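# Move drink tray from coffee table to counter

## Task

Carry the tray holding three drink cartons from the coffee table over to the counter and rest it so its entire bottom sits on the counter surface, with all three cartons upright on the tray. Then release it and back the robot away. The robot must not topple or be left leaning, and the result only counts if it stays that way without the robot holding anything in place.

## Robot and tools

ROBOT. An omnidirectional base carries a column about 1.75 m high. A carriage rides 1.0 m along it (lift_m) and holds two identical six-joint arms with two-finger grippers. Arm bases sit roughly 0.57 m + lift_m above the floor; carriage parts hang about 0.15 m lower. A hand reaches 0.78 m from its shoulder but only about 0.38 m below its arm base. A hand is about 0.16 m long, 0.1 m wide (0.14 m open). Parked arm joints 1 to 6: 0, 0.05, 0.05, 1.45, 0, 0; parked, the robot is about 0.95 m wide and 0.7 m long. The wheel motors here are weak (2 N m), so they stop on contact at lighter pushes. A loose object may occasionally get a brief shove from outside.

CAMERAS. carriage_camera is fixed, facing forward and tilted about 20 degrees down; left_wrist_camera and right_wrist_camera look out past the fingertips. Calibration (pinhole plus radial, 896x504 images) maps the base frame to each camera; true values may be slightly off, and wrist camera poses inherit joint reading errors.

FRAMES. Base frame: origin on the floor below the base centre, x forward, y left, z up. left_hand and right_hand are the midpoint between that hand's pads, in this frame; quat_wxyz rotates base axes into hand axes (hand z along the fingers, fingers open along hand y; a hand pointing straight up with joints 1, 5, 6 at 0 is (1, 0, 0, 0)). Odometry frame is the base frame at scene start; base_odometry counts wheel turns only, so slip shows as travel; heading is positive left, -3.142 to 3.142.

execute_actions. Argument actions: a list with one action or empty (empty just reports state and images). An action may hold base, joints or both; they start together and may finish at different times. base takes one command, an offset from where the base last measured itself: translate_m (metres, forward positive, -2 to 2), strafe_m (metres, left positive, -2 to 2) or rotate_rad (radians, counter-clockwise positive, -6.3 to 6.3). joints is a set of absolute targets keyed by name, one entry per joint, each arm separately: lift_m 0 to 1 m; for each of left_ and right_: joint1_rad -2.617 to 3.054 (vertical axis, 0 ahead, positive left); joint2_rad 0 to 3.141 (shoulder: 0 upper arm back and level, 1.57 up, 3.14 forward and level); joint3_rad 0 to 3.141 (elbow, 0 folded, 3.14 straight); joint4_rad -1.57 to 1.57 (wrist pitch, positive lifts fingertips); joint5_rad -1.57 to 1.57 (wrist yaw, positive swings fingertips right, opposite to joint1); joint6_rad -2.094 to 2.094 (roll about the finger direction, positive clockwise seen from the forearm); gripper_m 0 to 0.093 m pad gap. Done tolerances: lift 0.004, joint1 0.02, joint2 and joint3 0.055, joint4 0.04, joint5 and joint6 0.02, gripper 0.004. Joints or base left out may keep pushing toward earlier targets unreported. Unknown keys or out-of-range values reject the whole call with no motion. cameras picks images: a list of names, null, omitted or ["all"] for all, [] for none; the pictures line gives image order. If a result reports a stop, later motion calls in the same reply are skipped.

wait: seconds 0 to 10; commands nothing and returns state and images. zoom_image: camera plus region [x0, y0, x1, y1] in pixels of that camera's latest full image, at most 504 by 504. finished_scene: scene number; ends the scene permanently after the last command is held, and reports success. Replying without any tool call ends everything.

RESULTS. base_status and joint_status describe how each motion ended. done: reached (for the base, wheels turned as commanded, slip included; a move of a millimetre or two can fall short yet say done). off_target: stopped away from target, possibly still pushing; a gripper holding an object usually shows this. contact_stop or time_out: old target dropped, holds in place. joint command not followed (often with a cause line): a self-collision check withheld that arm's targets while its gripper target still runs; such joints read not_followed and may be retried with each later action until new targets pass. on_its_own covers uncommanded parts; held at is the held target, not the position. motor_effort is percent of maximum, positive toward higher values, bracket is the peak; readings carry fixed bias and noise. Lift effort rises with load; if it keeps dropping while lowering, a hand or load is resting on something. drive_wheels larger at rest than after a free move means the base is still pressing. Joint torques are raw drive outputs, nonzero in free air. ARM HIT means an arm struck the robot. MOTOR HOT warns from 75 °C; at 90 °C the arm halts for 10 s; at 100 °C the arm and gripper go limp and drop; stopped keys read limit_stop_at_motor_heat and need resending. Stretched arms heat quickly even empty; holding loads heats motors even while you think.

CAUTIONS. Stops come after a hit, sometimes late or never; the base may roll about 0.3 m after an arm touches something, and arms are not watched during turns. Arms and grippers never stop on contact and snap to targets once freed. After an obstruction stops a drive, reverse about 0.2 m (or undo the turn), repeating if still pressed; a spurious stop often clears on a second try. The column can strike a table edge the base slips under; reversing into such an edge can tip the robot. Tipping is likeliest with carriage high, arms out, loads held, pulling, or sudden stops; about 1.5 kg per hand with both arms forward can topple it, and only images show leaning. A level hand sags 10 to 17 cm under 1 kg; a fully straight arm may not lift 1 kg; hand readings drift at long reach. Grip force is about 45 to 60 N per pad. Avoid hard arm-on-arm contact; to untangle withheld arms, move one clear, then the other in a later action. Avoid drops, slips, slams and hard pushes. The robot holds its last command while you think, so keep replies short when things are moving.

Each tool is called after "Call:" as name([rows], argument=value, ...), one row to a line, values as JSON.

## Session

Call:
execute_actions(actions=[])

Scene clock: 0.00 s.
Joint torques (N m, as the arm reports them, + toward a larger angle): no reading
base_odometry: x=+0.000 y=+0.000 heading=+0.000 (m, m, rad; odometry frame)
base_status: not commanded
joint_positions: lift_m=+0.299 left_joint1_rad=-0.001 left_joint2_rad=+0.046 left_joint3_rad=+0.024 left_joint4_rad=+1.439 left_joint5_rad=-0.005 left_joint6_rad=-0.014 left_gripper_m=+0.094 right_joint1_rad=+0.023 right_joint2_rad=+0.041 right_joint3_rad=+0.079 right_joint4_rad=+1.469 right_joint5_rad=+0.030 right_joint6_rad=-0.056 right_gripper_m=+0.095
joint_status: not commanded
motor_effort: lift_m=+17 drive_wheels=+3 (%)
left_hand: x=+0.3044 y=+0.3372 z=+1.2648 quat_wxyz=(+0.997, -0.003, +0.077, -0.008) (m; base frame)
right_hand: x=+0.2786 y=-0.3412 z=+1.2805 quat_wxyz=(+0.999, +0.014, +0.033, -0.017) (m; base frame)
pictures: carriage_camera, left_wrist_camera, right_wrist_camera
Images, in order (width x height): carriage_camera 896x504, left_wrist_camera 896x504, right_wrist_camera 896x504.

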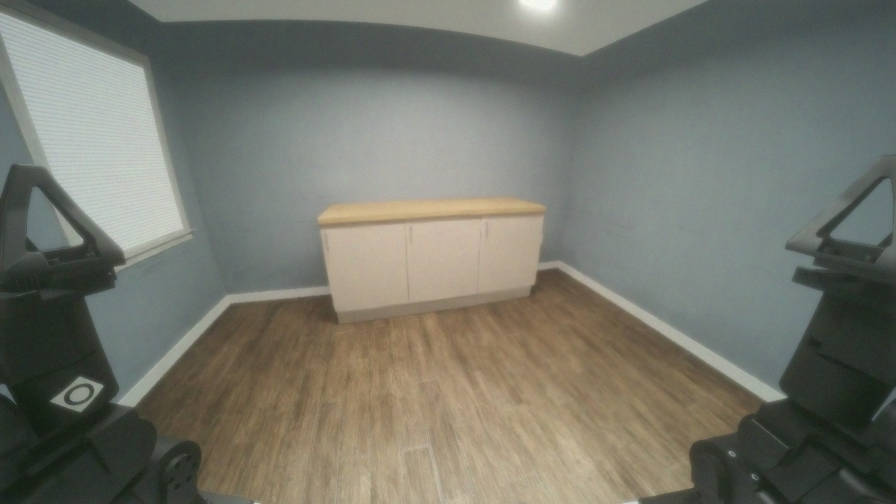

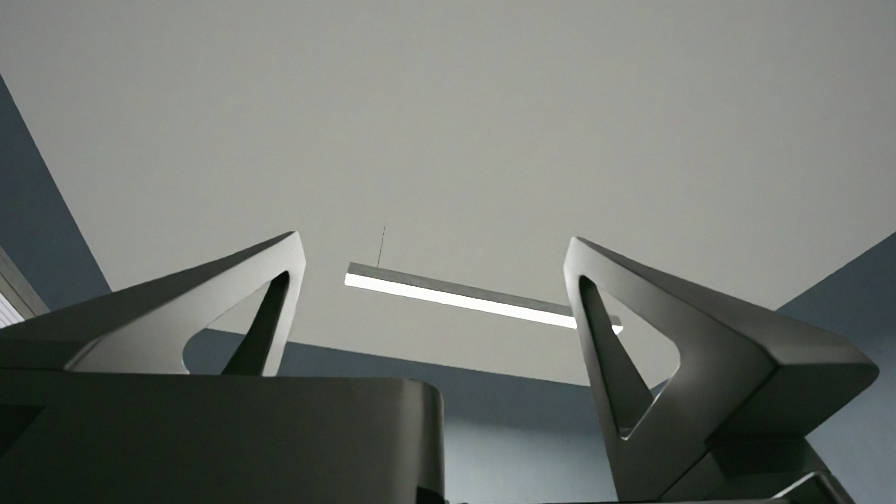

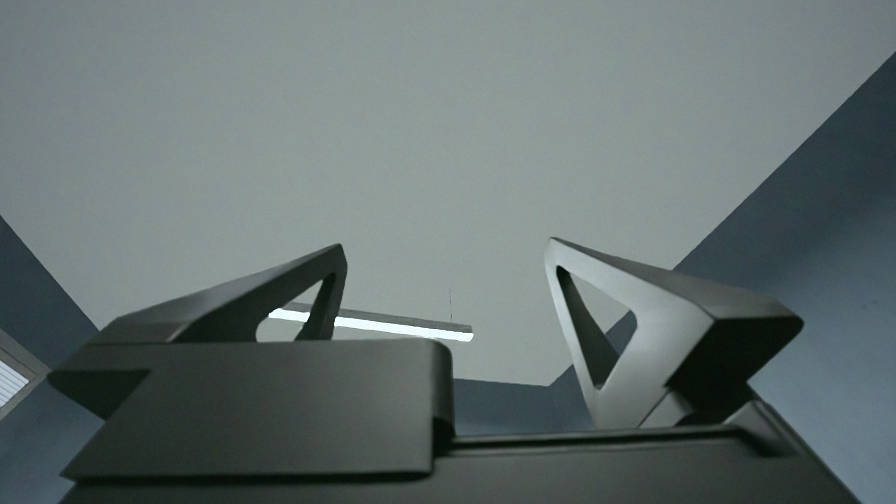

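Call:
execute_actions([
  {"base":{"rotate_rad":3.1},"joints":{"lift_m":0.1}},
], cameras=["carriage_camera"])

Scene clock: 5.57 s.
Joint torques (N m, as the arm reports them, + toward a larger angle): left_arm=[0.04 4.12 7.82 0.   0.12 0.08] | right_arm=[ 0.23  3.67  7.12 -0.21 -0.04 -0.02]
base_odometry: x=+0.000 y=+0.000 heading=+3.098 (m, m, rad; odometry frame)
base_status: done
joint_positions: lift_m=+0.100 left_joint1_rad=-0.001 left_joint2_rad=+0.046 left_joint3_rad=+0.024 left_joint4_rad=+1.435 left_joint5_rad=-0.005 left_joint6_rad=-0.014 left_gripper_m=+0.094 right_joint1_rad=+0.023 right_joint2_rad=+0.041 right_joint3_rad=+0.079 right_joint4_rad=+1.466 right_joint5_rad=+0.030 right_joint6_rad=-0.056 right_gripper_m=+0.095
joint_status: all done
motor_effort: lift_m=+16(16) drive_wheels=+23(52) (%)
left_hand: x=+0.3054 y=+0.3372 z=+1.0659 quat_wxyz=(+0.997, -0.003, +0.079, -0.008) (m; base frame)
right_hand: x=+0.2791 y=-0.3412 z=+1.0817 quat_wxyz=(+0.999, +0.014, +0.034, -0.017) (m; base frame)
pictures: carriage_camera
camera_calibration (this result's frames):
carriage_camera: T_world_to_cam=[[-0.0102521, -0.999918, -0.0077281, 0.00950153], [-0.344721, 0.0107889, -0.938643, 1.05753], [0.938649, -0.00695903, -0.344803, 0.206644], [0, 0, 0, 1]] pos_world=[0.170683, -0.000470807, 1.06397]
Images, in order (width x height): carriage_camera 896x504.

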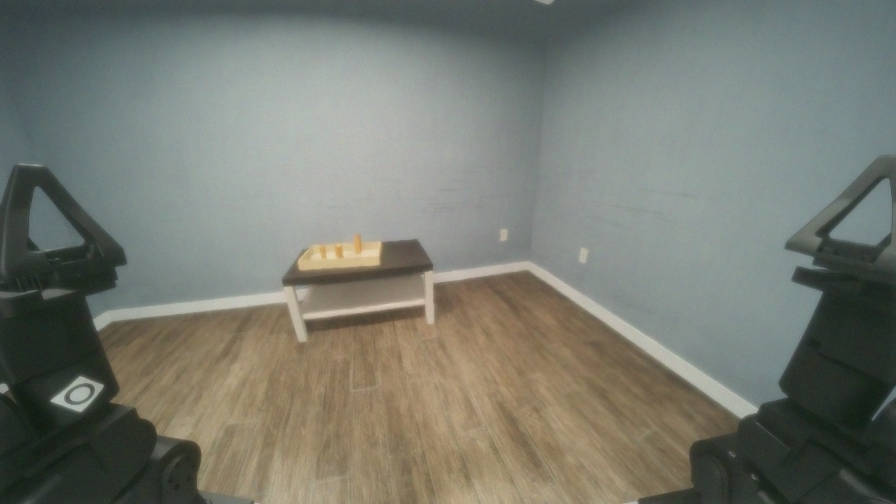

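Call:
execute_actions([
  {"base":{"strafe_m":0.8},"joints":{"lift_m":0.0}},
], cameras=[])

Call:
execute_actions([
  {"base":{"translate_m":0.8}},
], cameras=["carriage_camera"])

Scene clock: 13.63 s.
Joint torques (N m, as the arm reports them, + toward a larger angle): left_arm=[ 0.06  4.13  7.79 -0.04  0.12  0.09] | right_arm=[ 0.11  3.63  7.1  -0.22 -0.04  0.01]
base_odometry: x=-0.033 y=-0.799 heading=+3.100 (m, m, rad; odometry frame)
base_status: done
joint_positions: lift_m=+0.000 left_joint1_rad=-0.001 left_joint2_rad=+0.046 left_joint3_rad=+0.024 left_joint4_rad=+1.437 left_joint5_rad=-0.005 left_joint6_rad=-0.014 left_gripper_m=+0.094 right_joint1_rad=+0.023 right_joint2_rad=+0.041 right_joint3_rad=+0.079 right_joint4_rad=+1.466 right_joint5_rad=+0.030 right_joint6_rad=-0.056 right_gripper_m=+0.095
joint_status: all done
motor_effort: lift_m=+16(16) drive_wheels=-15(51) (%)
left_hand: x=+0.3050 y=+0.3372 z=+0.9659 quat_wxyz=(+0.997, -0.003, +0.078, -0.008) (m; base frame)
right_hand: x=+0.2791 y=-0.3412 z=+0.9817 quat_wxyz=(+0.999, +0.014, +0.034, -0.017) (m; base frame)
pictures: none
No camera images: the call's "cameras" was empty. Leave "cameras" out to get every camera's image.

Scene clock: 17.60 s.
Joint torques (N m, as the arm reports them, + toward a larger angle): left_arm=[ 0.04  4.09  7.83 -0.13  0.12  0.08] | right_arm=[ 0.12  3.49  7.22 -0.25 -0.02  0.02]
base_odometry: x=-0.832 y=-0.767 heading=+3.101 (m, m, rad; odometry frame)
base_status: done
joint_positions: lift_m=+0.000 left_joint1_rad=-0.001 left_joint2_rad=+0.046 left_joint3_rad=+0.024 left_joint4_rad=+1.439 left_joint5_rad=-0.005 left_joint6_rad=-0.014 left_gripper_m=+0.094 right_joint1_rad=+0.023 right_joint2_rad=+0.041 right_joint3_rad=+0.079 right_joint4_rad=+1.467 right_joint5_rad=+0.030 right_joint6_rad=-0.056 right_gripper_m=+0.095
joint_status: not commanded
motor_effort: lift_m=+16(16) drive_wheels=-10(39) (%)
left_hand: x=+0.3043 y=+0.3372 z=+0.9660 quat_wxyz=(+0.997, -0.003, +0.077, -0.008) (m; base frame)
right_hand: x=+0.2789 y=-0.3412 z=+0.9817 quat_wxyz=(+0.999, +0.014, +0.033, -0.017) (m; base frame)
pictures: carriage_camera
camera_calibration (this result's frames):
carriage_camera: T_world_to_cam=[[-0.0102521, -0.999918, -0.0077281, 0.00872863], [-0.344721, 0.0107889, -0.938643, 0.963653], [0.938649, -0.00695903, -0.344803, 0.172159], [0, 0, 0, 1]] pos_world=[0.170683, -0.000470807, 0.963955]
Images, in order (width x height): carriage_camera 896x504.

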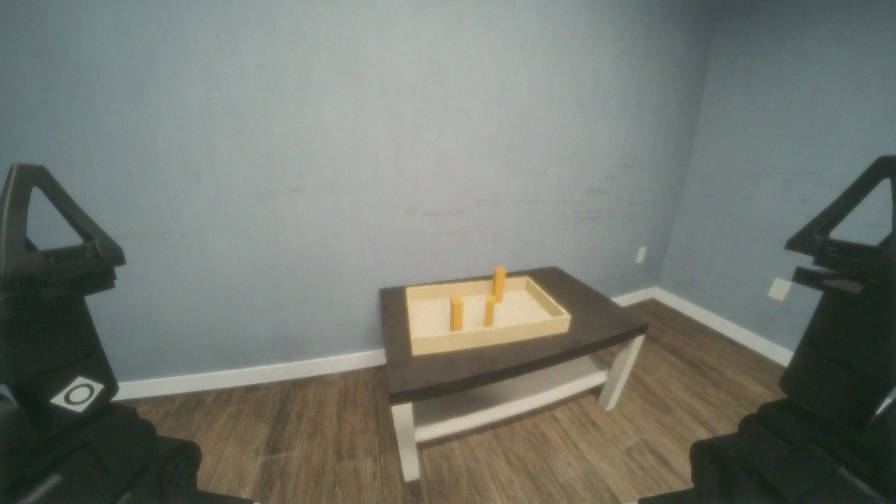

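Call:
execute_actions([
  {"base":{"rotate_rad":0.2},"joints":{"left_joint2_rad":1.57,"left_joint3_rad":1.57,"left_joint4_rad":-1.5,"right_joint2_rad":1.57,"right_joint3_rad":1.57,"right_joint4_rad":-1.5}},
], cameras=[])

Call:
execute_actions([
  {"base":{"strafe_m":-0.29}},
])

Scene clock: 30.90 s.
Joint torques (N m, as the arm reports them, + toward a larger angle): left_arm=[ 0.03 -5.59  9.94  0.72  0.12  0.09] | right_arm=[ 0.12 -6.15  9.61  0.42  0.03  0.  ]
base_odometry: x=-0.833 y=-0.767 heading=-2.983 (m, m, rad; odometry frame)
base_status: done
joint_positions: lift_m=+0.000 left_joint1_rad=-0.001 left_joint2_rad=+1.564 left_joint3_rad=+1.554 left_joint4_rad=-1.497 left_joint5_rad=-0.005 left_joint6_rad=-0.014 left_gripper_m=+0.094 right_joint1_rad=+0.023 right_joint2_rad=+1.566 right_joint3_rad=+1.550 right_joint4_rad=-1.488 right_joint5_rad=+0.030 right_joint6_rad=-0.056 right_gripper_m=+0.095
joint_status: all done
motor_effort: lift_m=+16(16) drive_wheels=+13(29) (%)
left_hand: x=+0.5434 y=+0.3369 z=+0.7326 quat_wxyz=(+0.032, -0.007, +0.999, +0.002) (m; base frame)
right_hand: x=+0.5452 y=-0.3351 z=+0.7312 quat_wxyz=(+0.033, -0.039, +0.999, -0.016) (m; base frame)
pictures: none
No camera images: the call's "cameras" was empty. Leave "cameras" out to get every camera's image.

Scene clock: 33.47 s.
Joint torques (N m, as the arm reports them, + toward a larger angle): left_arm=[ 0.06 -5.67  9.86  0.72  0.12  0.08] | right_arm=[ 0.09 -6.15  9.42  0.45 -0.02  0.01]
base_odometry: x=-0.879 y=-0.481 heading=-2.982 (m, m, rad; odometry frame)
base_status: done
joint_positions: lift_m=+0.000 left_joint1_rad=-0.001 left_joint2_rad=+1.564 left_joint3_rad=+1.554 left_joint4_rad=-1.497 left_joint5_rad=-0.005 left_joint6_rad=-0.014 left_gripper_m=+0.094 right_joint1_rad=+0.023 right_joint2_rad=+1.566 right_joint3_rad=+1.553 right_joint4_rad=-1.488 right_joint5_rad=+0.030 right_joint6_rad=-0.056 right_gripper_m=+0.095
joint_status: not commanded
motor_effort: lift_m=+17(17) drive_wheels=-16(45) (%)
left_hand: x=+0.5433 y=+0.3369 z=+0.7326 quat_wxyz=(+0.032, -0.007, +0.999, +0.002) (m; base frame)
right_hand: x=+0.5456 y=-0.3351 z=+0.7319 quat_wxyz=(+0.034, -0.039, +0.999, -0.016) (m; base frame)
pictures: carriage_camera, left_wrist_camera, right_wrist_camera
camera_calibration (this result's frames):
carriage_camera: T_world_to_cam=[[-0.0102521, -0.999918, -0.0077281, 0.00872864], [-0.344721, 0.0107889, -0.938643, 0.963654], [0.938649, -0.00695903, -0.344803, 0.17216], [0, 0, 0, 1]] pos_world=[0.170683, -0.000470807, 0.963956]
left_wrist_camera: T_world_to_cam=[[0.0469682, -0.998788, 0.0147379, 0.297555], [-0.829576, -0.030784, 0.557544, 0.0549488], [-0.556415, -0.0384131, -0.830016, 1.04594], [0, 0, 0, 1]] pos_world=[0.613587, 0.339064, 0.833129]
right_wrist_camera: T_world_to_cam=[[0.0546901, -0.997529, 0.0440941, -0.3942], [-0.849285, -0.0232488, 0.527422, 0.0732736], [-0.525093, -0.0662932, -0.848459, 1.00712], [0, 0, 0, 1]] pos_world=[0.612622, -0.324758, 0.833237]
Images, in order (width x height): carriage_camera 896x504, left_wrist_camera 896x504, right_wrist_camera 896x504.

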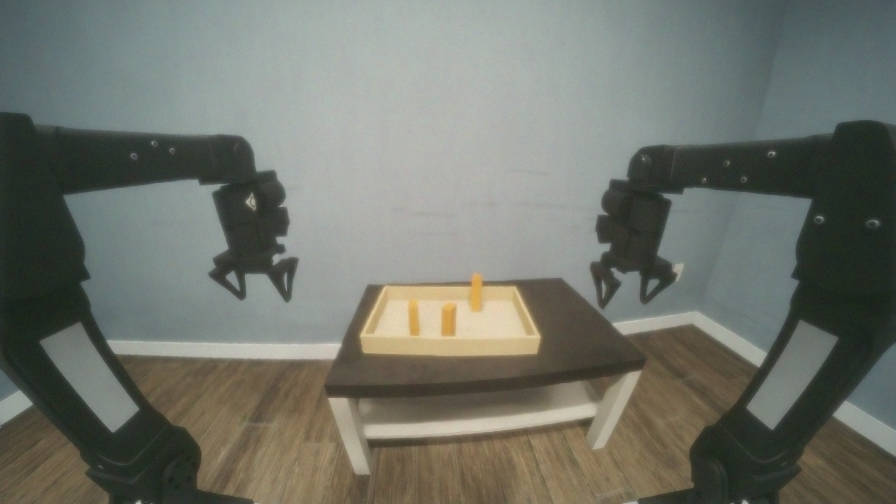

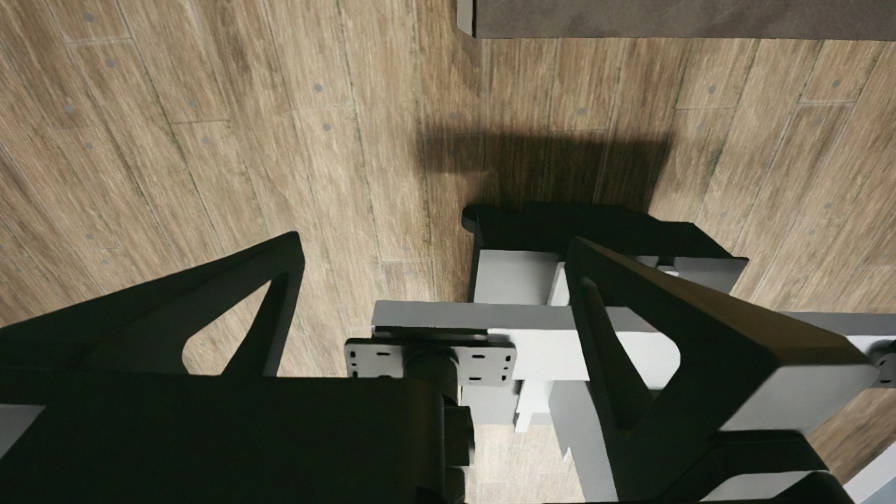

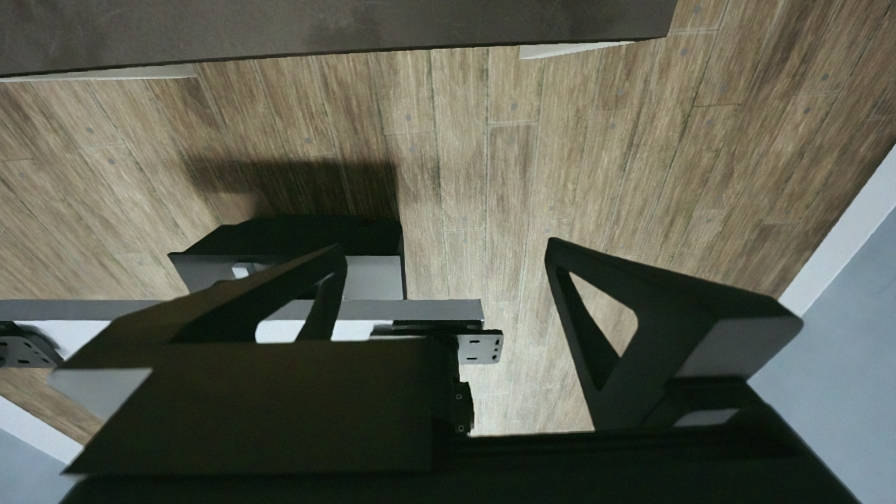

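Call:
execute_actions([
  {"base":{"translate_m":0.2},"joints":{"lift_m":0.12,"left_joint1_rad":-0.236,"left_joint6_rad":-0.236,"left_joint2_rad":2.46,"left_joint3_rad":1.71,"left_joint4_rad":-0.82,"right_joint1_rad":0.256,"right_joint6_rad":0.2,"right_joint2_rad":2.46,"right_joint3_rad":1.71,"right_joint4_rad":-0.82}},
])

Scene clock: 49.33 s.
Joint torques (N m, as the arm reports them, + toward a larger angle): left_arm=[  0.38 -13.31   7.2    0.61   0.1    0.02] | right_arm=[ -0.31 -13.     6.72   0.47   0.01   0.09]
base_odometry: x=-1.077 y=-0.512 heading=-2.983 (m, m, rad; odometry frame)
base_status: done
joint_positions: lift_m=+0.120 left_joint1_rad=-0.241 left_joint2_rad=+2.458 left_joint3_rad=+1.718 left_joint4_rad=-0.821 left_joint5_rad=-0.006 left_joint6_rad=-0.230 left_gripper_m=+0.094 right_joint1_rad=+0.261 right_joint2_rad=+2.459 right_joint3_rad=+1.717 right_joint4_rad=-0.828 right_joint5_rad=+0.030 right_joint6_rad=+0.193 right_gripper_m=+0.095
joint_status: all done
motor_effort: lift_m=+18(22) drive_wheels=-14(36) (%)
left_hand: x=+0.6996 y=+0.2302 z=+0.5761 quat_wxyz=(+0.005, +0.006, +1.000, +0.002) (m; base frame)
right_hand: x=+0.6965 y=-0.2261 z=+0.5757 quat_wxyz=(+0.004, -0.034, +0.999, -0.015) (m; base frame)
pictures: carriage_camera, left_wrist_camera, right_wrist_camera
camera_calibration (this result's frames):
carriage_camera: T_world_to_cam=[[-0.0102521, -0.999918, -0.0077281, 0.00965491], [-0.344721, 0.0107889, -0.938643, 1.07616], [0.938649, -0.00695903, -0.344803, 0.213487], [0, 0, 0, 1]] pos_world=[0.170683, -0.000470807, 1.08381]
left_wrist_camera: T_world_to_cam=[[0.0228911, -0.99964, 0.0140121, 0.20336], [-0.799467, -0.00988815, 0.600628, 0.217844], [-0.600273, -0.0249513, -0.799406, 1.00889], [0, 0, 0, 1]] pos_world=[0.775111, 0.230613, 0.672816]
right_wrist_camera: T_world_to_cam=[[0.0467576, -0.99807, 0.0408577, -0.279519], [-0.816025, -0.0145746, 0.577833, 0.236094], [-0.576122, -0.0603589, -0.815132, 0.978755], [0, 0, 0, 1]] pos_world=[0.769611, -0.216462, 0.672812]
Images, in order (width x height): carriage_camera 896x504, left_wrist_camera 896x504, right_wrist_camera 896x504.

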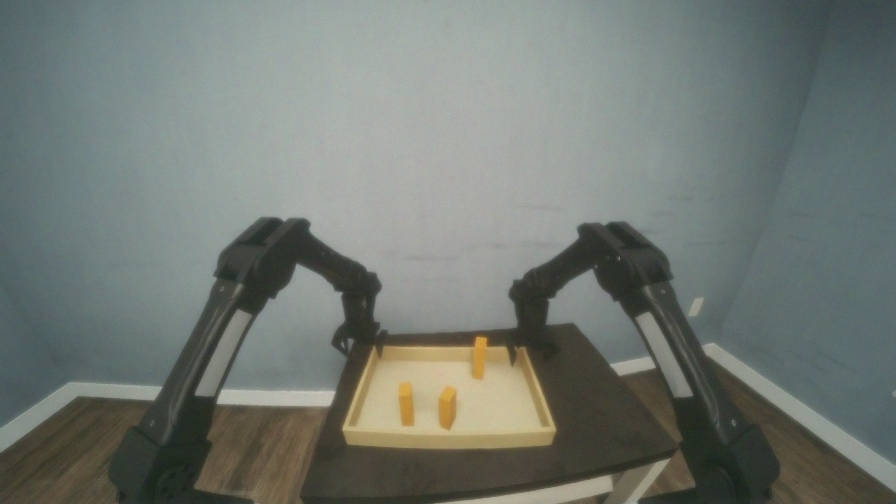

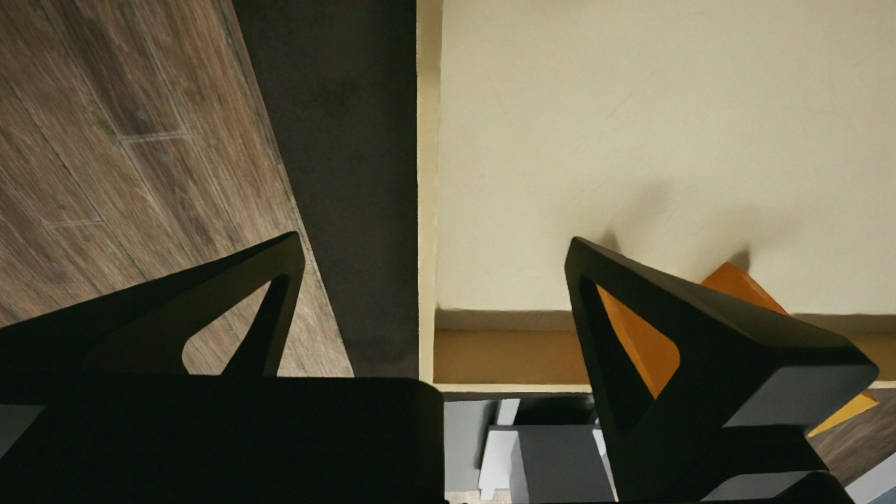

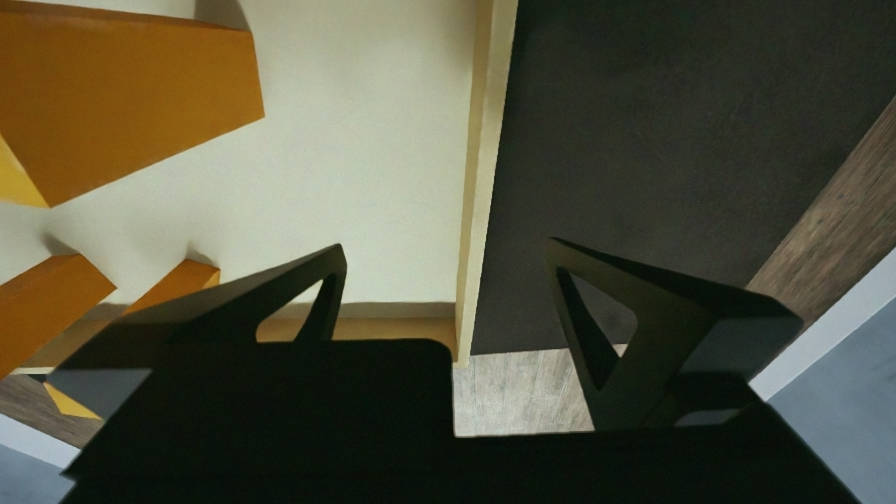

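Call:
execute_actions([
  {"joints":{"lift_m":0.03}},
])

Scene clock: 57.17 s.
Joint torques (N m, as the arm reports them, + toward a larger angle): left_arm=[  0.44 -13.2    7.03   0.62   0.11   0.02] | right_arm=[ -0.37 -12.42   6.7    0.47   0.     0.05]
base_odometry: x=-1.077 y=-0.512 heading=-2.983 (m, m, rad; odometry frame)
base_status: not commanded
joint_positions: lift_m=+0.030 left_joint1_rad=-0.241 left_joint2_rad=+2.456 left_joint3_rad=+1.718 left_joint4_rad=-0.819 left_joint5_rad=-0.006 left_joint6_rad=-0.230 left_gripper_m=+0.094 right_joint1_rad=+0.261 right_joint2_rad=+2.453 right_joint3_rad=+1.717 right_joint4_rad=-0.825 right_joint5_rad=+0.030 right_joint6_rad=+0.193 right_gripper_m=+0.095
joint_status: all done
motor_effort: lift_m=+16(16) drive_wheels=-12(14) (%)
left_hand: x=+0.7003 y=+0.2300 z=+0.4871 quat_wxyz=(+0.007, +0.006, +1.000, +0.001) (m; base frame)
right_hand: x=+0.6983 y=-0.2256 z=+0.4883 quat_wxyz=(+0.008, -0.034, +0.999, -0.014) (m; base frame)
pictures: carriage_camera, left_wrist_camera, right_wrist_camera
camera_calibration (this result's frames):
carriage_camera: T_world_to_cam=[[-0.0102521, -0.999918, -0.0077281, 0.00896042], [-0.344721, 0.0107889, -0.938643, 0.991805], [0.938649, -0.00695903, -0.344803, 0.182501], [0, 0, 0, 1]] pos_world=[0.170683, -0.000470807, 0.993948]
left_wrist_camera: T_world_to_cam=[[0.0228484, -0.999629, 0.0148089, 0.204074], [-0.801244, -0.00945096, 0.598264, 0.274134], [-0.597902, -0.0255349, -0.801162, 0.937414], [0, 0, 0, 1]] pos_world=[0.775467, 0.230526, 0.583995]
right_wrist_camera: T_world_to_cam=[[0.0464192, -0.998161, 0.0389898, -0.274417], [-0.820893, -0.0158767, 0.570861, 0.294614], [-0.569192, -0.0585053, -0.820121, 0.906596], [0, 0, 0, 1]] pos_world=[0.770612, -0.216194, 0.586034]
Images, in order (width x height): carriage_camera 896x504, left_wrist_camera 896x504, right_wrist_camera 896x504.

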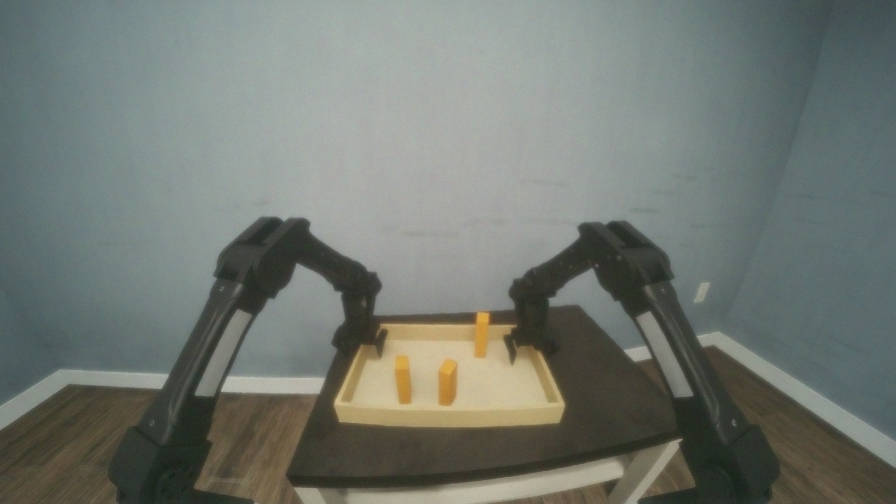

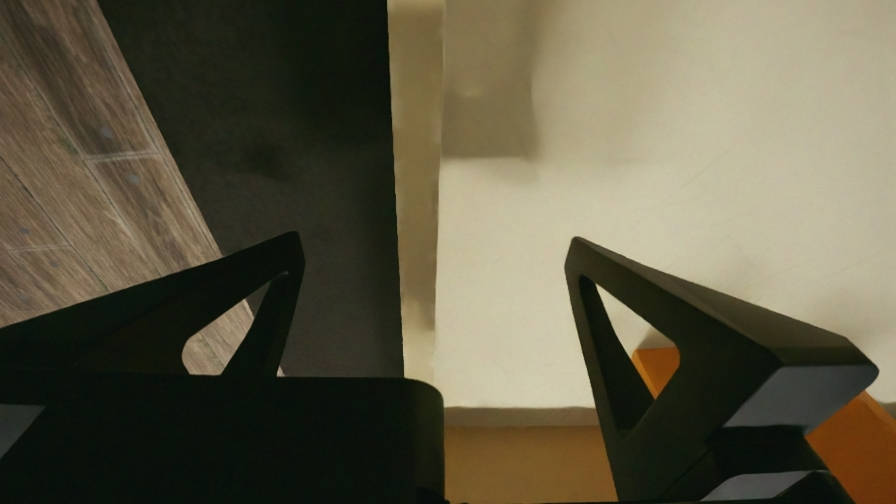

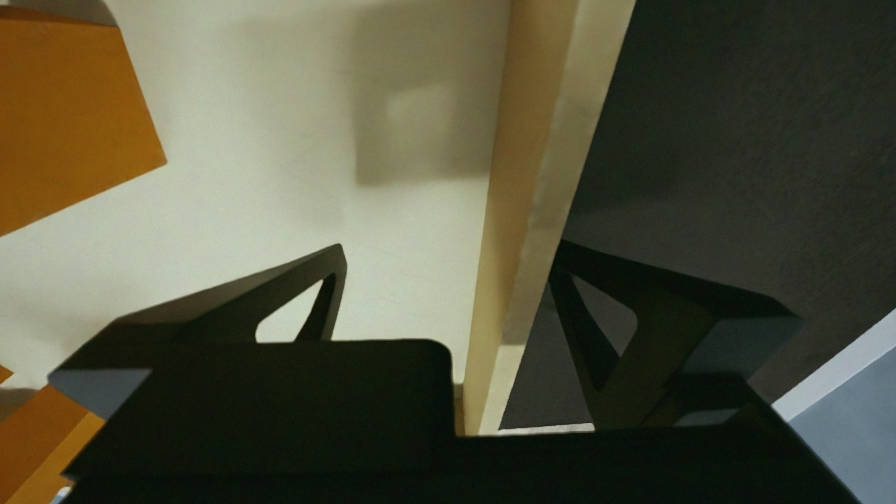

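Call:
execute_actions([
  {"joints":{"right_joint1_rad":0.195,"right_joint6_rad":0.14}},
], cameras=[])

Call:
execute_actions([
  {"joints":{"lift_m":0.0}},
])

Scene clock: 60.40 s.
Joint torques (N m, as the arm reports them, + toward a larger angle): left_arm=[  0.38 -13.16   7.25   0.64   0.11   0.02] | right_arm=[  0.84 -12.48   6.51   0.46   0.02  -0.05]
base_odometry: x=-1.077 y=-0.512 heading=-2.983 (m, m, rad; odometry frame)
base_status: not commanded
joint_positions: lift_m=+0.030 left_joint1_rad=-0.241 left_joint2_rad=+2.456 left_joint3_rad=+1.718 left_joint4_rad=-0.819 left_joint5_rad=-0.006 left_joint6_rad=-0.230 left_gripper_m=+0.094 right_joint1_rad=+0.188 right_joint2_rad=+2.453 right_joint3_rad=+1.717 right_joint4_rad=-0.825 right_joint5_rad=+0.030 right_joint6_rad=+0.144 right_gripper_m=+0.095
joint_status: all done
motor_effort: lift_m=+16(17) drive_wheels=-10(10) (%)
left_hand: x=+0.7003 y=+0.2300 z=+0.4871 quat_wxyz=(+0.007, +0.006, +1.000, +0.001) (m; base frame)
right_hand: x=+0.7052 y=-0.2577 z=+0.4883 quat_wxyz=(+0.007, -0.022, +1.000, -0.014) (m; base frame)
pictures: none
No camera images: the call's "cameras" was empty. Leave "cameras" out to get every camera's image.

Scene clock: 61.03 s.
Joint torques (N m, as the arm reports them, + toward a larger angle): left_arm=[  0.19 -12.85   7.26   0.64   0.06   0.06] | right_arm=[  1.11 -10.37   6.66   0.57   0.04  -0.01]
base_odometry: x=-1.077 y=-0.512 heading=-2.983 (m, m, rad; odometry frame)
base_status: not commanded
joint_positions: lift_m=+0.000 left_joint1_rad=-0.238 left_joint2_rad=+2.452 left_joint3_rad=+1.718 left_joint4_rad=-0.817 left_joint5_rad=-0.003 left_joint6_rad=-0.232 left_gripper_m=+0.094 right_joint1_rad=+0.185 right_joint2_rad=+2.420 right_joint3_rad=+1.721 right_joint4_rad=-0.828 right_joint5_rad=+0.025 right_joint6_rad=+0.142 right_gripper_m=+0.095
joint_status: all done
motor_effort: lift_m=+14(16) drive_wheels=-10(12) (%)
left_hand: x=+0.7018 y=+0.2306 z=+0.4590 quat_wxyz=(+0.010, +0.003, +1.000, -0.001) (m; base frame)
right_hand: x=+0.7118 y=-0.2567 z=+0.4737 quat_wxyz=(+0.023, -0.021, +0.999, -0.009) (m; base frame)
pictures: carriage_camera, left_wrist_camera, right_wrist_camera
camera_calibration (this result's frames):
carriage_camera: T_world_to_cam=[[-0.0102521, -0.999918, -0.0077281, 0.0087305], [-0.344721, 0.0107889, -0.938643, 0.96388], [0.938649, -0.00695903, -0.344803, 0.172243], [0, 0, 0, 1]] pos_world=[0.170683, -0.000470807, 0.964197]
left_wrist_camera: T_world_to_cam=[[0.0276729, -0.999436, 0.0190155, 0.199669], [-0.80435, -0.0109686, 0.594054, 0.296615], [-0.593511, -0.0317343, -0.8042, 0.91555], [0, 0, 0, 1]] pos_world=[0.776446, 0.231864, 0.556284]
right_wrist_camera: T_world_to_cam=[[0.0207389, -0.999362, 0.0290941, -0.282891], [-0.837918, -0.00149909, 0.545794, 0.341246], [-0.545402, -0.0356977, -0.837414, 0.897609], [0, 0, 0, 1]] pos_world=[0.78136, -0.250157, 0.573651]
Images, in order (width x height): carriage_camera 896x504, left_wrist_camera 896x504, right_wrist_camera 896x504.

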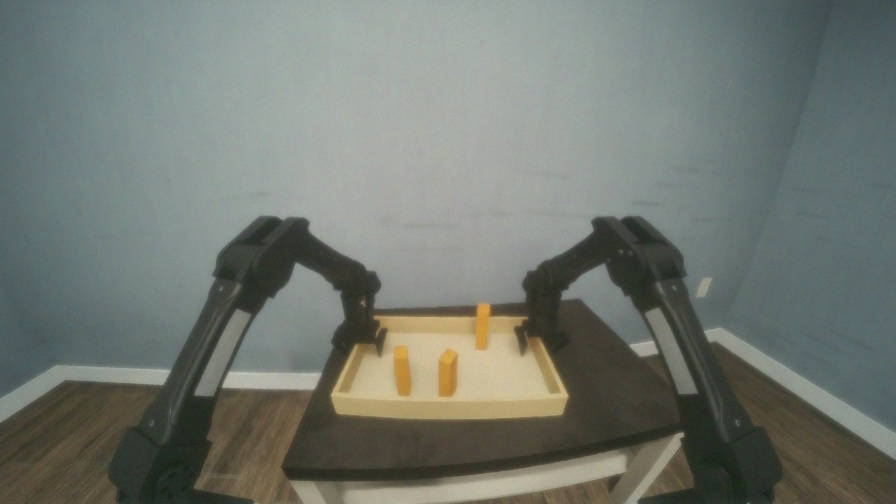

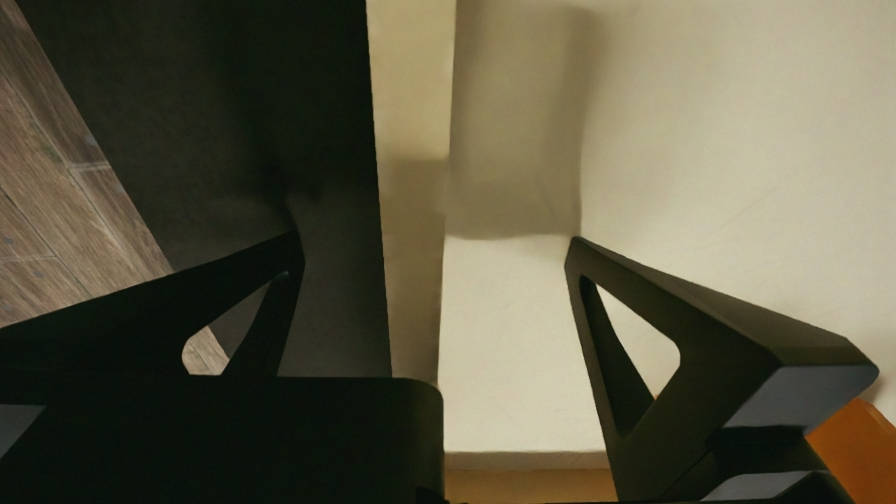

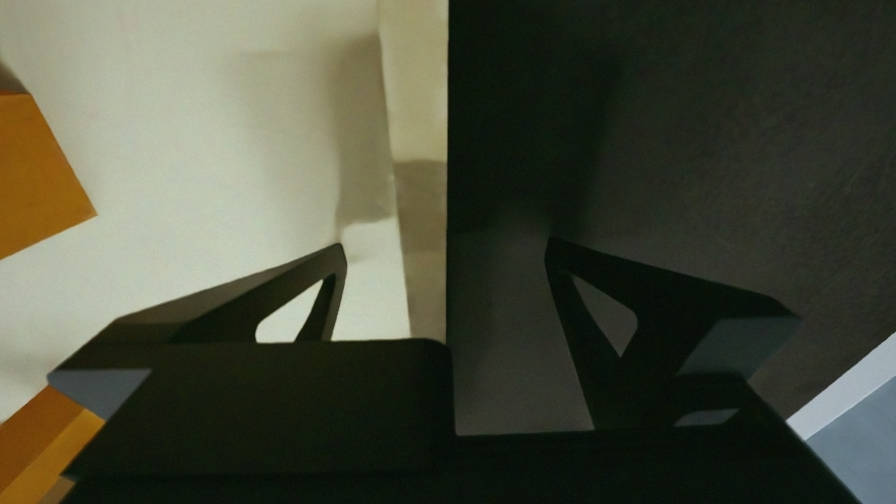

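Fingertips have reached the surface. Close.

Call:
execute_actions([
  {"joints":{"left_gripper_m":0.0,"right_gripper_m":0.0,"right_joint2_rad":2.43}},
], cameras=[])

Call:
execute_actions([
  {"joints":{"lift_m":0.15}},
])

Scene clock: 64.63 s.
Joint torques (N m, as the arm reports them, + toward a larger angle): left_arm=[ -0.16 -12.85   7.25   0.66   0.15  -0.02] | right_arm=[  0.41 -11.98   6.57   0.53   0.18  -0.21]
base_odometry: x=-1.077 y=-0.512 heading=-2.983 (m, m, rad; odometry frame)
base_status: not commanded
joint_positions: lift_m=+0.000 left_joint1_rad=-0.233 left_joint2_rad=+2.452 left_joint3_rad=+1.718 left_joint4_rad=-0.821 left_joint5_rad=-0.010 left_joint6_rad=-0.226 left_gripper_m=+0.009 right_joint1_rad=+0.192 right_joint2_rad=+2.418 right_joint3_rad=+1.721 right_joint4_rad=-0.825 right_joint5_rad=+0.012 right_joint6_rad=+0.162 right_gripper_m=+0.010
joint_status: left_gripper_m off_target (ended at +0.009, target +0.000); right_gripper_m off_target (ended at +0.010, target +0.000); the others done
motor_effort: lift_m=+15(15) drive_wheels=+7(8) (%)
left_hand: x=+0.7016 y=+0.2345 z=+0.4590 quat_wxyz=(+0.008, +0.003, +1.000, +0.003) (m; base frame)
right_hand: x=+0.7121 y=-0.2512 z=+0.4745 quat_wxyz=(+0.025, -0.015, +1.000, -0.002) (m; base frame)
pictures: none
No camera images: the call's "cameras" was empty. Leave "cameras" out to get every camera's image.

Scene clock: 65.77 s.
Joint torques (N m, as the arm reports them, + toward a larger angle): left_arm=[ -0.15 -15.3    8.33   0.21   0.09   0.05] | right_arm=[  0.37 -14.1    7.23   0.23   0.12  -0.2 ]
base_odometry: x=-1.077 y=-0.512 heading=-2.983 (m, m, rad; odometry frame)
base_status: not commanded
joint_positions: lift_m=+0.150 left_joint1_rad=-0.234 left_joint2_rad=+2.484 left_joint3_rad=+1.702 left_joint4_rad=-0.790 left_joint5_rad=+0.001 left_joint6_rad=-0.228 left_gripper_m=+0.009 right_joint1_rad=+0.193 right_joint2_rad=+2.449 right_joint3_rad=+1.710 right_joint4_rad=-0.797 right_joint5_rad=+0.017 right_joint6_rad=+0.162 right_gripper_m=+0.010
joint_status: all done
motor_effort: lift_m=+18(23) drive_wheels=+6(6) (%)
left_hand: x=+0.6969 y=+0.2332 z=+0.5918 quat_wxyz=(+0.000, +0.003, +1.000, +0.000) (m; base frame)
right_hand: x=+0.7095 y=-0.2525 z=+0.6085 quat_wxyz=(+0.019, -0.015, +1.000, -0.005) (m; base frame)
pictures: carriage_camera, left_wrist_camera, right_wrist_camera
camera_calibration (this result's frames):
carriage_camera: T_world_to_cam=[[-0.0102521, -0.999918, -0.0077281, 0.00988599], [-0.344721, 0.0107889, -0.938643, 1.10422], [0.938649, -0.00695903, -0.344803, 0.223797], [0, 0, 0, 1]] pos_world=[0.170683, -0.000470807, 1.11371]
left_wrist_camera: T_world_to_cam=[[0.0287543, -0.999437, 0.017313, 0.2002], [-0.792701, -0.0122484, 0.609488, 0.19688], [-0.608932, -0.0312494, -0.792607, 1.02334], [0, 0, 0, 1]] pos_world=[0.773452, 0.234478, 0.687641]
right_wrist_camera: T_world_to_cam=[[0.00907837, -0.999715, 0.0220854, -0.270069], [-0.833136, 0.00465208, 0.553048, 0.259515], [-0.552993, -0.0234209, -0.832857, 1.01512], [0, 0, 0, 1]] pos_world=[0.780015, -0.247424, 0.707886]
Images, in order (width x height): carriage_camera 896x504, left_wrist_camera 896x504, right_wrist_camera 896x504.

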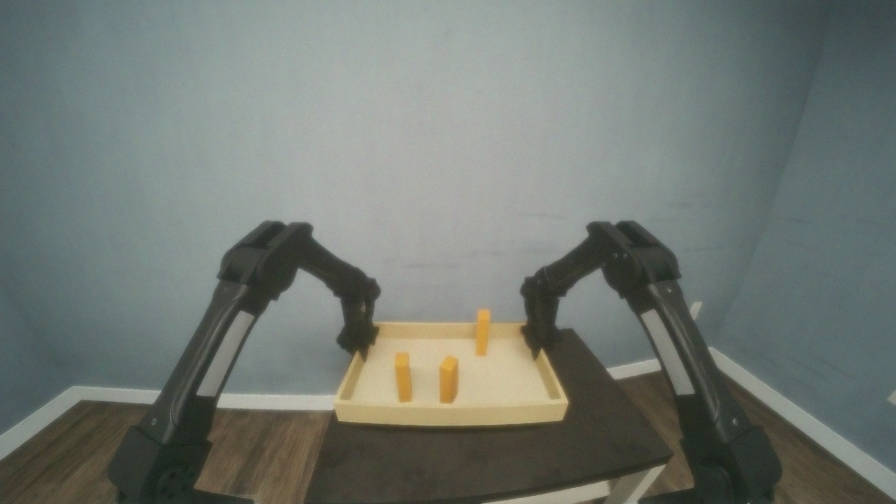

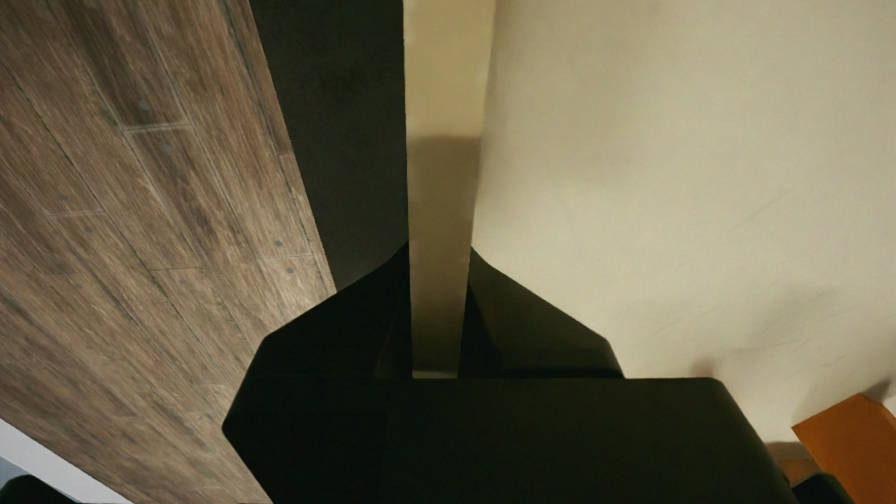

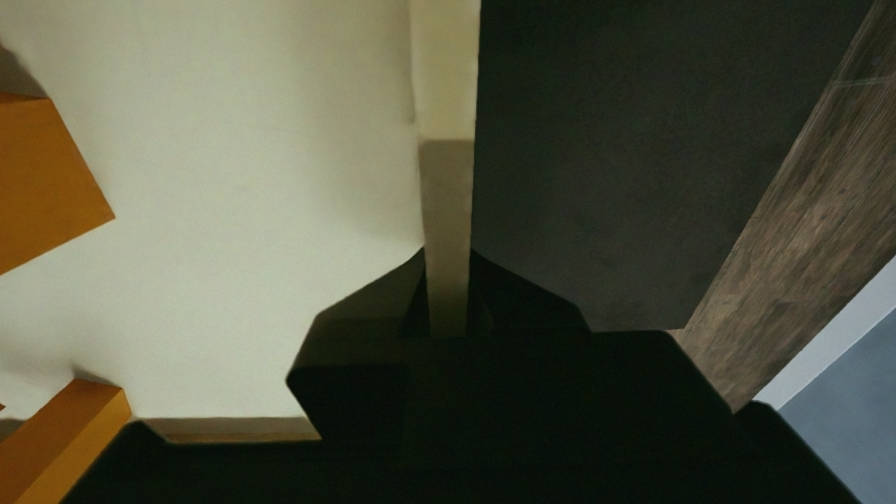

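Call:
execute_actions([
  {"base":{"translate_m":-0.4}},
], cameras=[])

Call:
execute_actions([
  {"base":{"rotate_rad":2.98}},
], cameras=[])

Call:
execute_actions([
  {"base":{"translate_m":1.4},"joints":{"lift_m":0.62}},
], cameras=["carriage_camera"])

Scene clock: 73.13 s.
Joint torques (N m, as the arm reports them, + toward a larger angle): left_arm=[  0.1  -15.39   8.41   0.21   0.06   0.  ] | right_arm=[  0.36 -14.06   7.25   0.24   0.15  -0.26]
base_odometry: x=-0.682 y=-0.448 heading=-2.983 (m, m, rad; odometry frame)
base_status: done
joint_positions: lift_m=+0.150 left_joint1_rad=-0.234 left_joint2_rad=+2.484 left_joint3_rad=+1.702 left_joint4_rad=-0.788 left_joint5_rad=-0.001 left_joint6_rad=-0.229 left_gripper_m=+0.009 right_joint1_rad=+0.193 right_joint2_rad=+2.449 right_joint3_rad=+1.710 right_joint4_rad=-0.794 right_joint5_rad=+0.019 right_joint6_rad=+0.162 right_gripper_m=+0.010
joint_status: not commanded
motor_effort: lift_m=+18(18) drive_wheels=-7(53) (%)
left_hand: x=+0.6972 y=+0.2332 z=+0.5918 quat_wxyz=(+0.001, +0.003, +1.000, +0.001) (m; base frame)
right_hand: x=+0.7103 y=-0.2525 z=+0.6086 quat_wxyz=(+0.021, -0.015, +1.000, -0.006) (m; base frame)
pictures: none
No camera images: the call's "cameras" was empty. Leave "cameras" out to get every camera's image.

Scene clock: 77.30 s.
Joint torques (N m, as the arm reports them, + toward a larger angle): left_arm=[ -0.36 -15.51   8.42   0.13   0.07   0.02] | right_arm=[  0.02 -14.16   7.4    0.12   0.12  -0.22]
base_odometry: x=-0.682 y=-0.449 heading=-0.005 (m, m, rad; odometry frame)
base_status: done
joint_positions: lift_m=+0.150 left_joint1_rad=-0.230 left_joint2_rad=+2.484 left_joint3_rad=+1.702 left_joint4_rad=-0.782 left_joint5_rad=-0.002 left_joint6_rad=-0.228 left_gripper_m=+0.009 right_joint1_rad=+0.196 right_joint2_rad=+2.449 right_joint3_rad=+1.710 right_joint4_rad=-0.777 right_joint5_rad=+0.019 right_joint6_rad=+0.159 right_gripper_m=+0.010
joint_status: not commanded
motor_effort: lift_m=+18(18) drive_wheels=+21(67) (%)
left_hand: x=+0.6991 y=+0.2349 z=+0.5918 quat_wxyz=(+0.004, +0.001, +1.000, +0.000) (m; base frame)
right_hand: x=+0.7141 y=-0.2506 z=+0.6087 quat_wxyz=(+0.029, -0.018, +0.999, -0.005) (m; base frame)
pictures: none
No camera images: the call's "cameras" was empty. Leave "cameras" out to get every camera's image.

Scene clock: 82.53 s.
Joint torques (N m, as the arm reports them, + toward a larger angle): left_arm=[ -0.22 -15.55   8.33   0.15   0.07   0.02] | right_arm=[  0.17 -14.22   7.28   0.2    0.14  -0.21]
base_odometry: x=+0.718 y=-0.452 heading=-0.003 (m, m, rad; odometry frame)
base_status: done
joint_positions: lift_m=+0.620 left_joint1_rad=-0.234 left_joint2_rad=+2.483 left_joint3_rad=+1.702 left_joint4_rad=-0.790 left_joint5_rad=-0.002 left_joint6_rad=-0.230 left_gripper_m=+0.009 right_joint1_rad=+0.195 right_joint2_rad=+2.449 right_joint3_rad=+1.710 right_joint4_rad=-0.789 right_joint5_rad=+0.021 right_joint6_rad=+0.159 right_gripper_m=+0.010
joint_status: all done
motor_effort: lift_m=+18(22) drive_wheels=-18(58) (%)
left_hand: x=+0.6969 y=+0.2335 z=+1.0620 quat_wxyz=(+0.000, +0.002, +1.000, +0.001) (m; base frame)
right_hand: x=+0.7112 y=-0.2519 z=+1.0785 quat_wxyz=(+0.023, -0.018, +1.000, -0.006) (m; base frame)
pictures: carriage_camera
camera_calibration (this result's frames):
carriage_camera: T_world_to_cam=[[-0.0102521, -0.999918, -0.0077281, 0.0135185], [-0.344721, 0.0107889, -0.938643, 1.54543], [0.938649, -0.00695903, -0.344803, 0.385869], [0, 0, 0, 1]] pos_world=[0.170683, -0.000470807, 1.58376]
Images, in order (width x height): carriage_camera 896x504.

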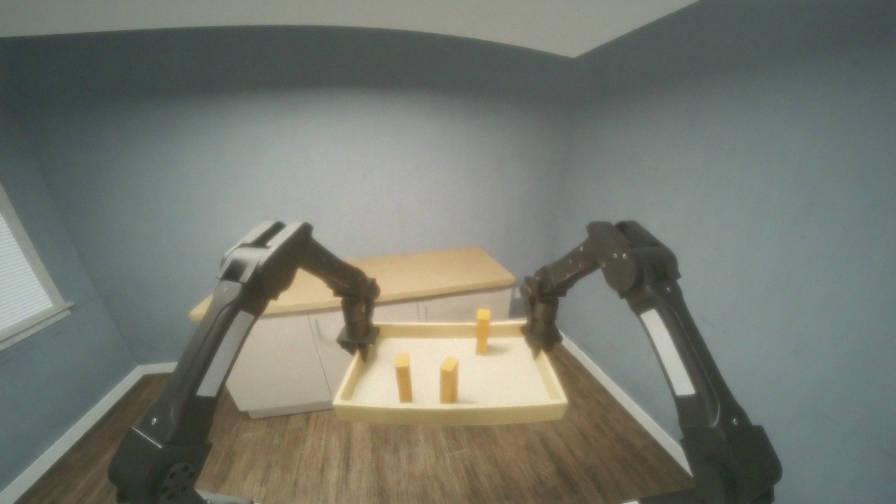

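Call:
execute_actions([
  {"base":{"rotate_rad":0.25}},
], cameras=[])

Call:
execute_actions([
  {"base":{"translate_m":0.6}},
], cameras=["carriage_camera"])

Scene clock: 88.77 s.
Joint torques (N m, as the arm reports them, + toward a larger angle): left_arm=[ -0.4  -15.37   8.58   0.15   0.07   0.03] | right_arm=[  0.07 -14.12   7.23   0.18   0.15  -0.2 ]
base_odometry: x=+0.718 y=-0.452 heading=+0.246 (m, m, rad; odometry frame)
base_status: done
joint_positions: lift_m=+0.620 left_joint1_rad=-0.232 left_joint2_rad=+2.483 left_joint3_rad=+1.702 left_joint4_rad=-0.791 left_joint5_rad=-0.002 left_joint6_rad=-0.231 left_gripper_m=+0.009 right_joint1_rad=+0.196 right_joint2_rad=+2.449 right_joint3_rad=+1.710 right_joint4_rad=-0.787 right_joint5_rad=+0.020 right_joint6_rad=+0.159 right_gripper_m=+0.010
joint_status: not commanded
motor_effort: lift_m=+18(18) drive_wheels=+20(34) (%)
left_hand: x=+0.6969 y=+0.2346 z=+1.0620 quat_wxyz=(+0.000, +0.000, +1.000, +0.001) (m; base frame)
right_hand: x=+0.7116 y=-0.2509 z=+1.0785 quat_wxyz=(+0.024, -0.018, +1.000, -0.006) (m; base frame)
pictures: none
No camera images: the call's "cameras" was empty. Leave "cameras" out to get every camera's image.

Scene clock: 92.27 s.
Joint torques (N m, as the arm reports them, + toward a larger angle): left_arm=[ -0.2  -15.38   8.35   0.25   0.07   0.03] | right_arm=[  0.08 -14.23   7.24   0.15   0.18  -0.16]
base_odometry: x=+1.300 y=-0.304 heading=+0.247 (m, m, rad; odometry frame)
base_status: done
joint_positions: lift_m=+0.620 left_joint1_rad=-0.233 left_joint2_rad=+2.483 left_joint3_rad=+1.702 left_joint4_rad=-0.791 left_joint5_rad=-0.002 left_joint6_rad=-0.231 left_gripper_m=+0.009 right_joint1_rad=+0.195 right_joint2_rad=+2.449 right_joint3_rad=+1.710 right_joint4_rad=-0.788 right_joint5_rad=+0.020 right_joint6_rad=+0.160 right_gripper_m=+0.010
joint_status: not commanded
motor_effort: lift_m=+18(18) drive_wheels=-17(53) (%)
left_hand: x=+0.6969 y=+0.2340 z=+1.0620 quat_wxyz=(+0.000, +0.001, +1.000, +0.001) (m; base frame)
right_hand: x=+0.7114 y=-0.2513 z=+1.0785 quat_wxyz=(+0.023, -0.018, +1.000, -0.006) (m; base frame)
pictures: carriage_camera
camera_calibration (this result's frames):
carriage_camera: T_world_to_cam=[[-0.0102521, -0.999918, -0.0077281, 0.0135185], [-0.344721, 0.0107889, -0.938643, 1.54543], [0.938649, -0.00695903, -0.344803, 0.385869], [0, 0, 0, 1]] pos_world=[0.170683, -0.000470807, 1.58376]
Images, in order (width x height): carriage_camera 896x504.

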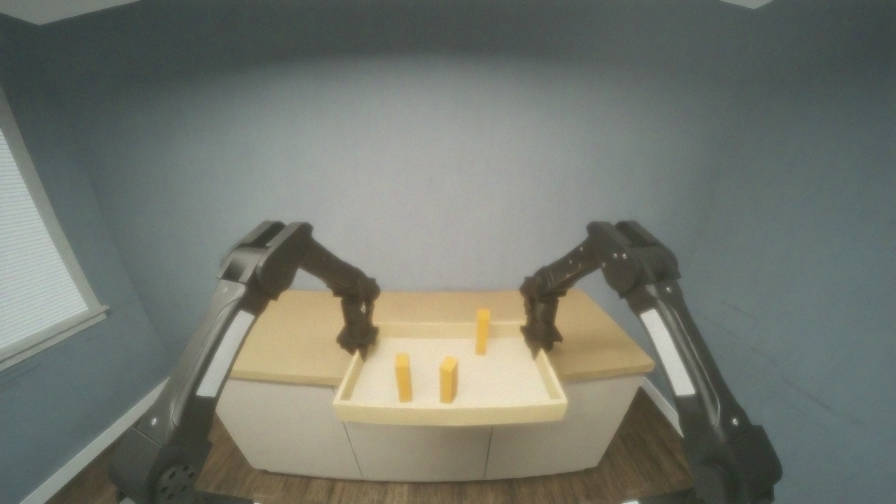

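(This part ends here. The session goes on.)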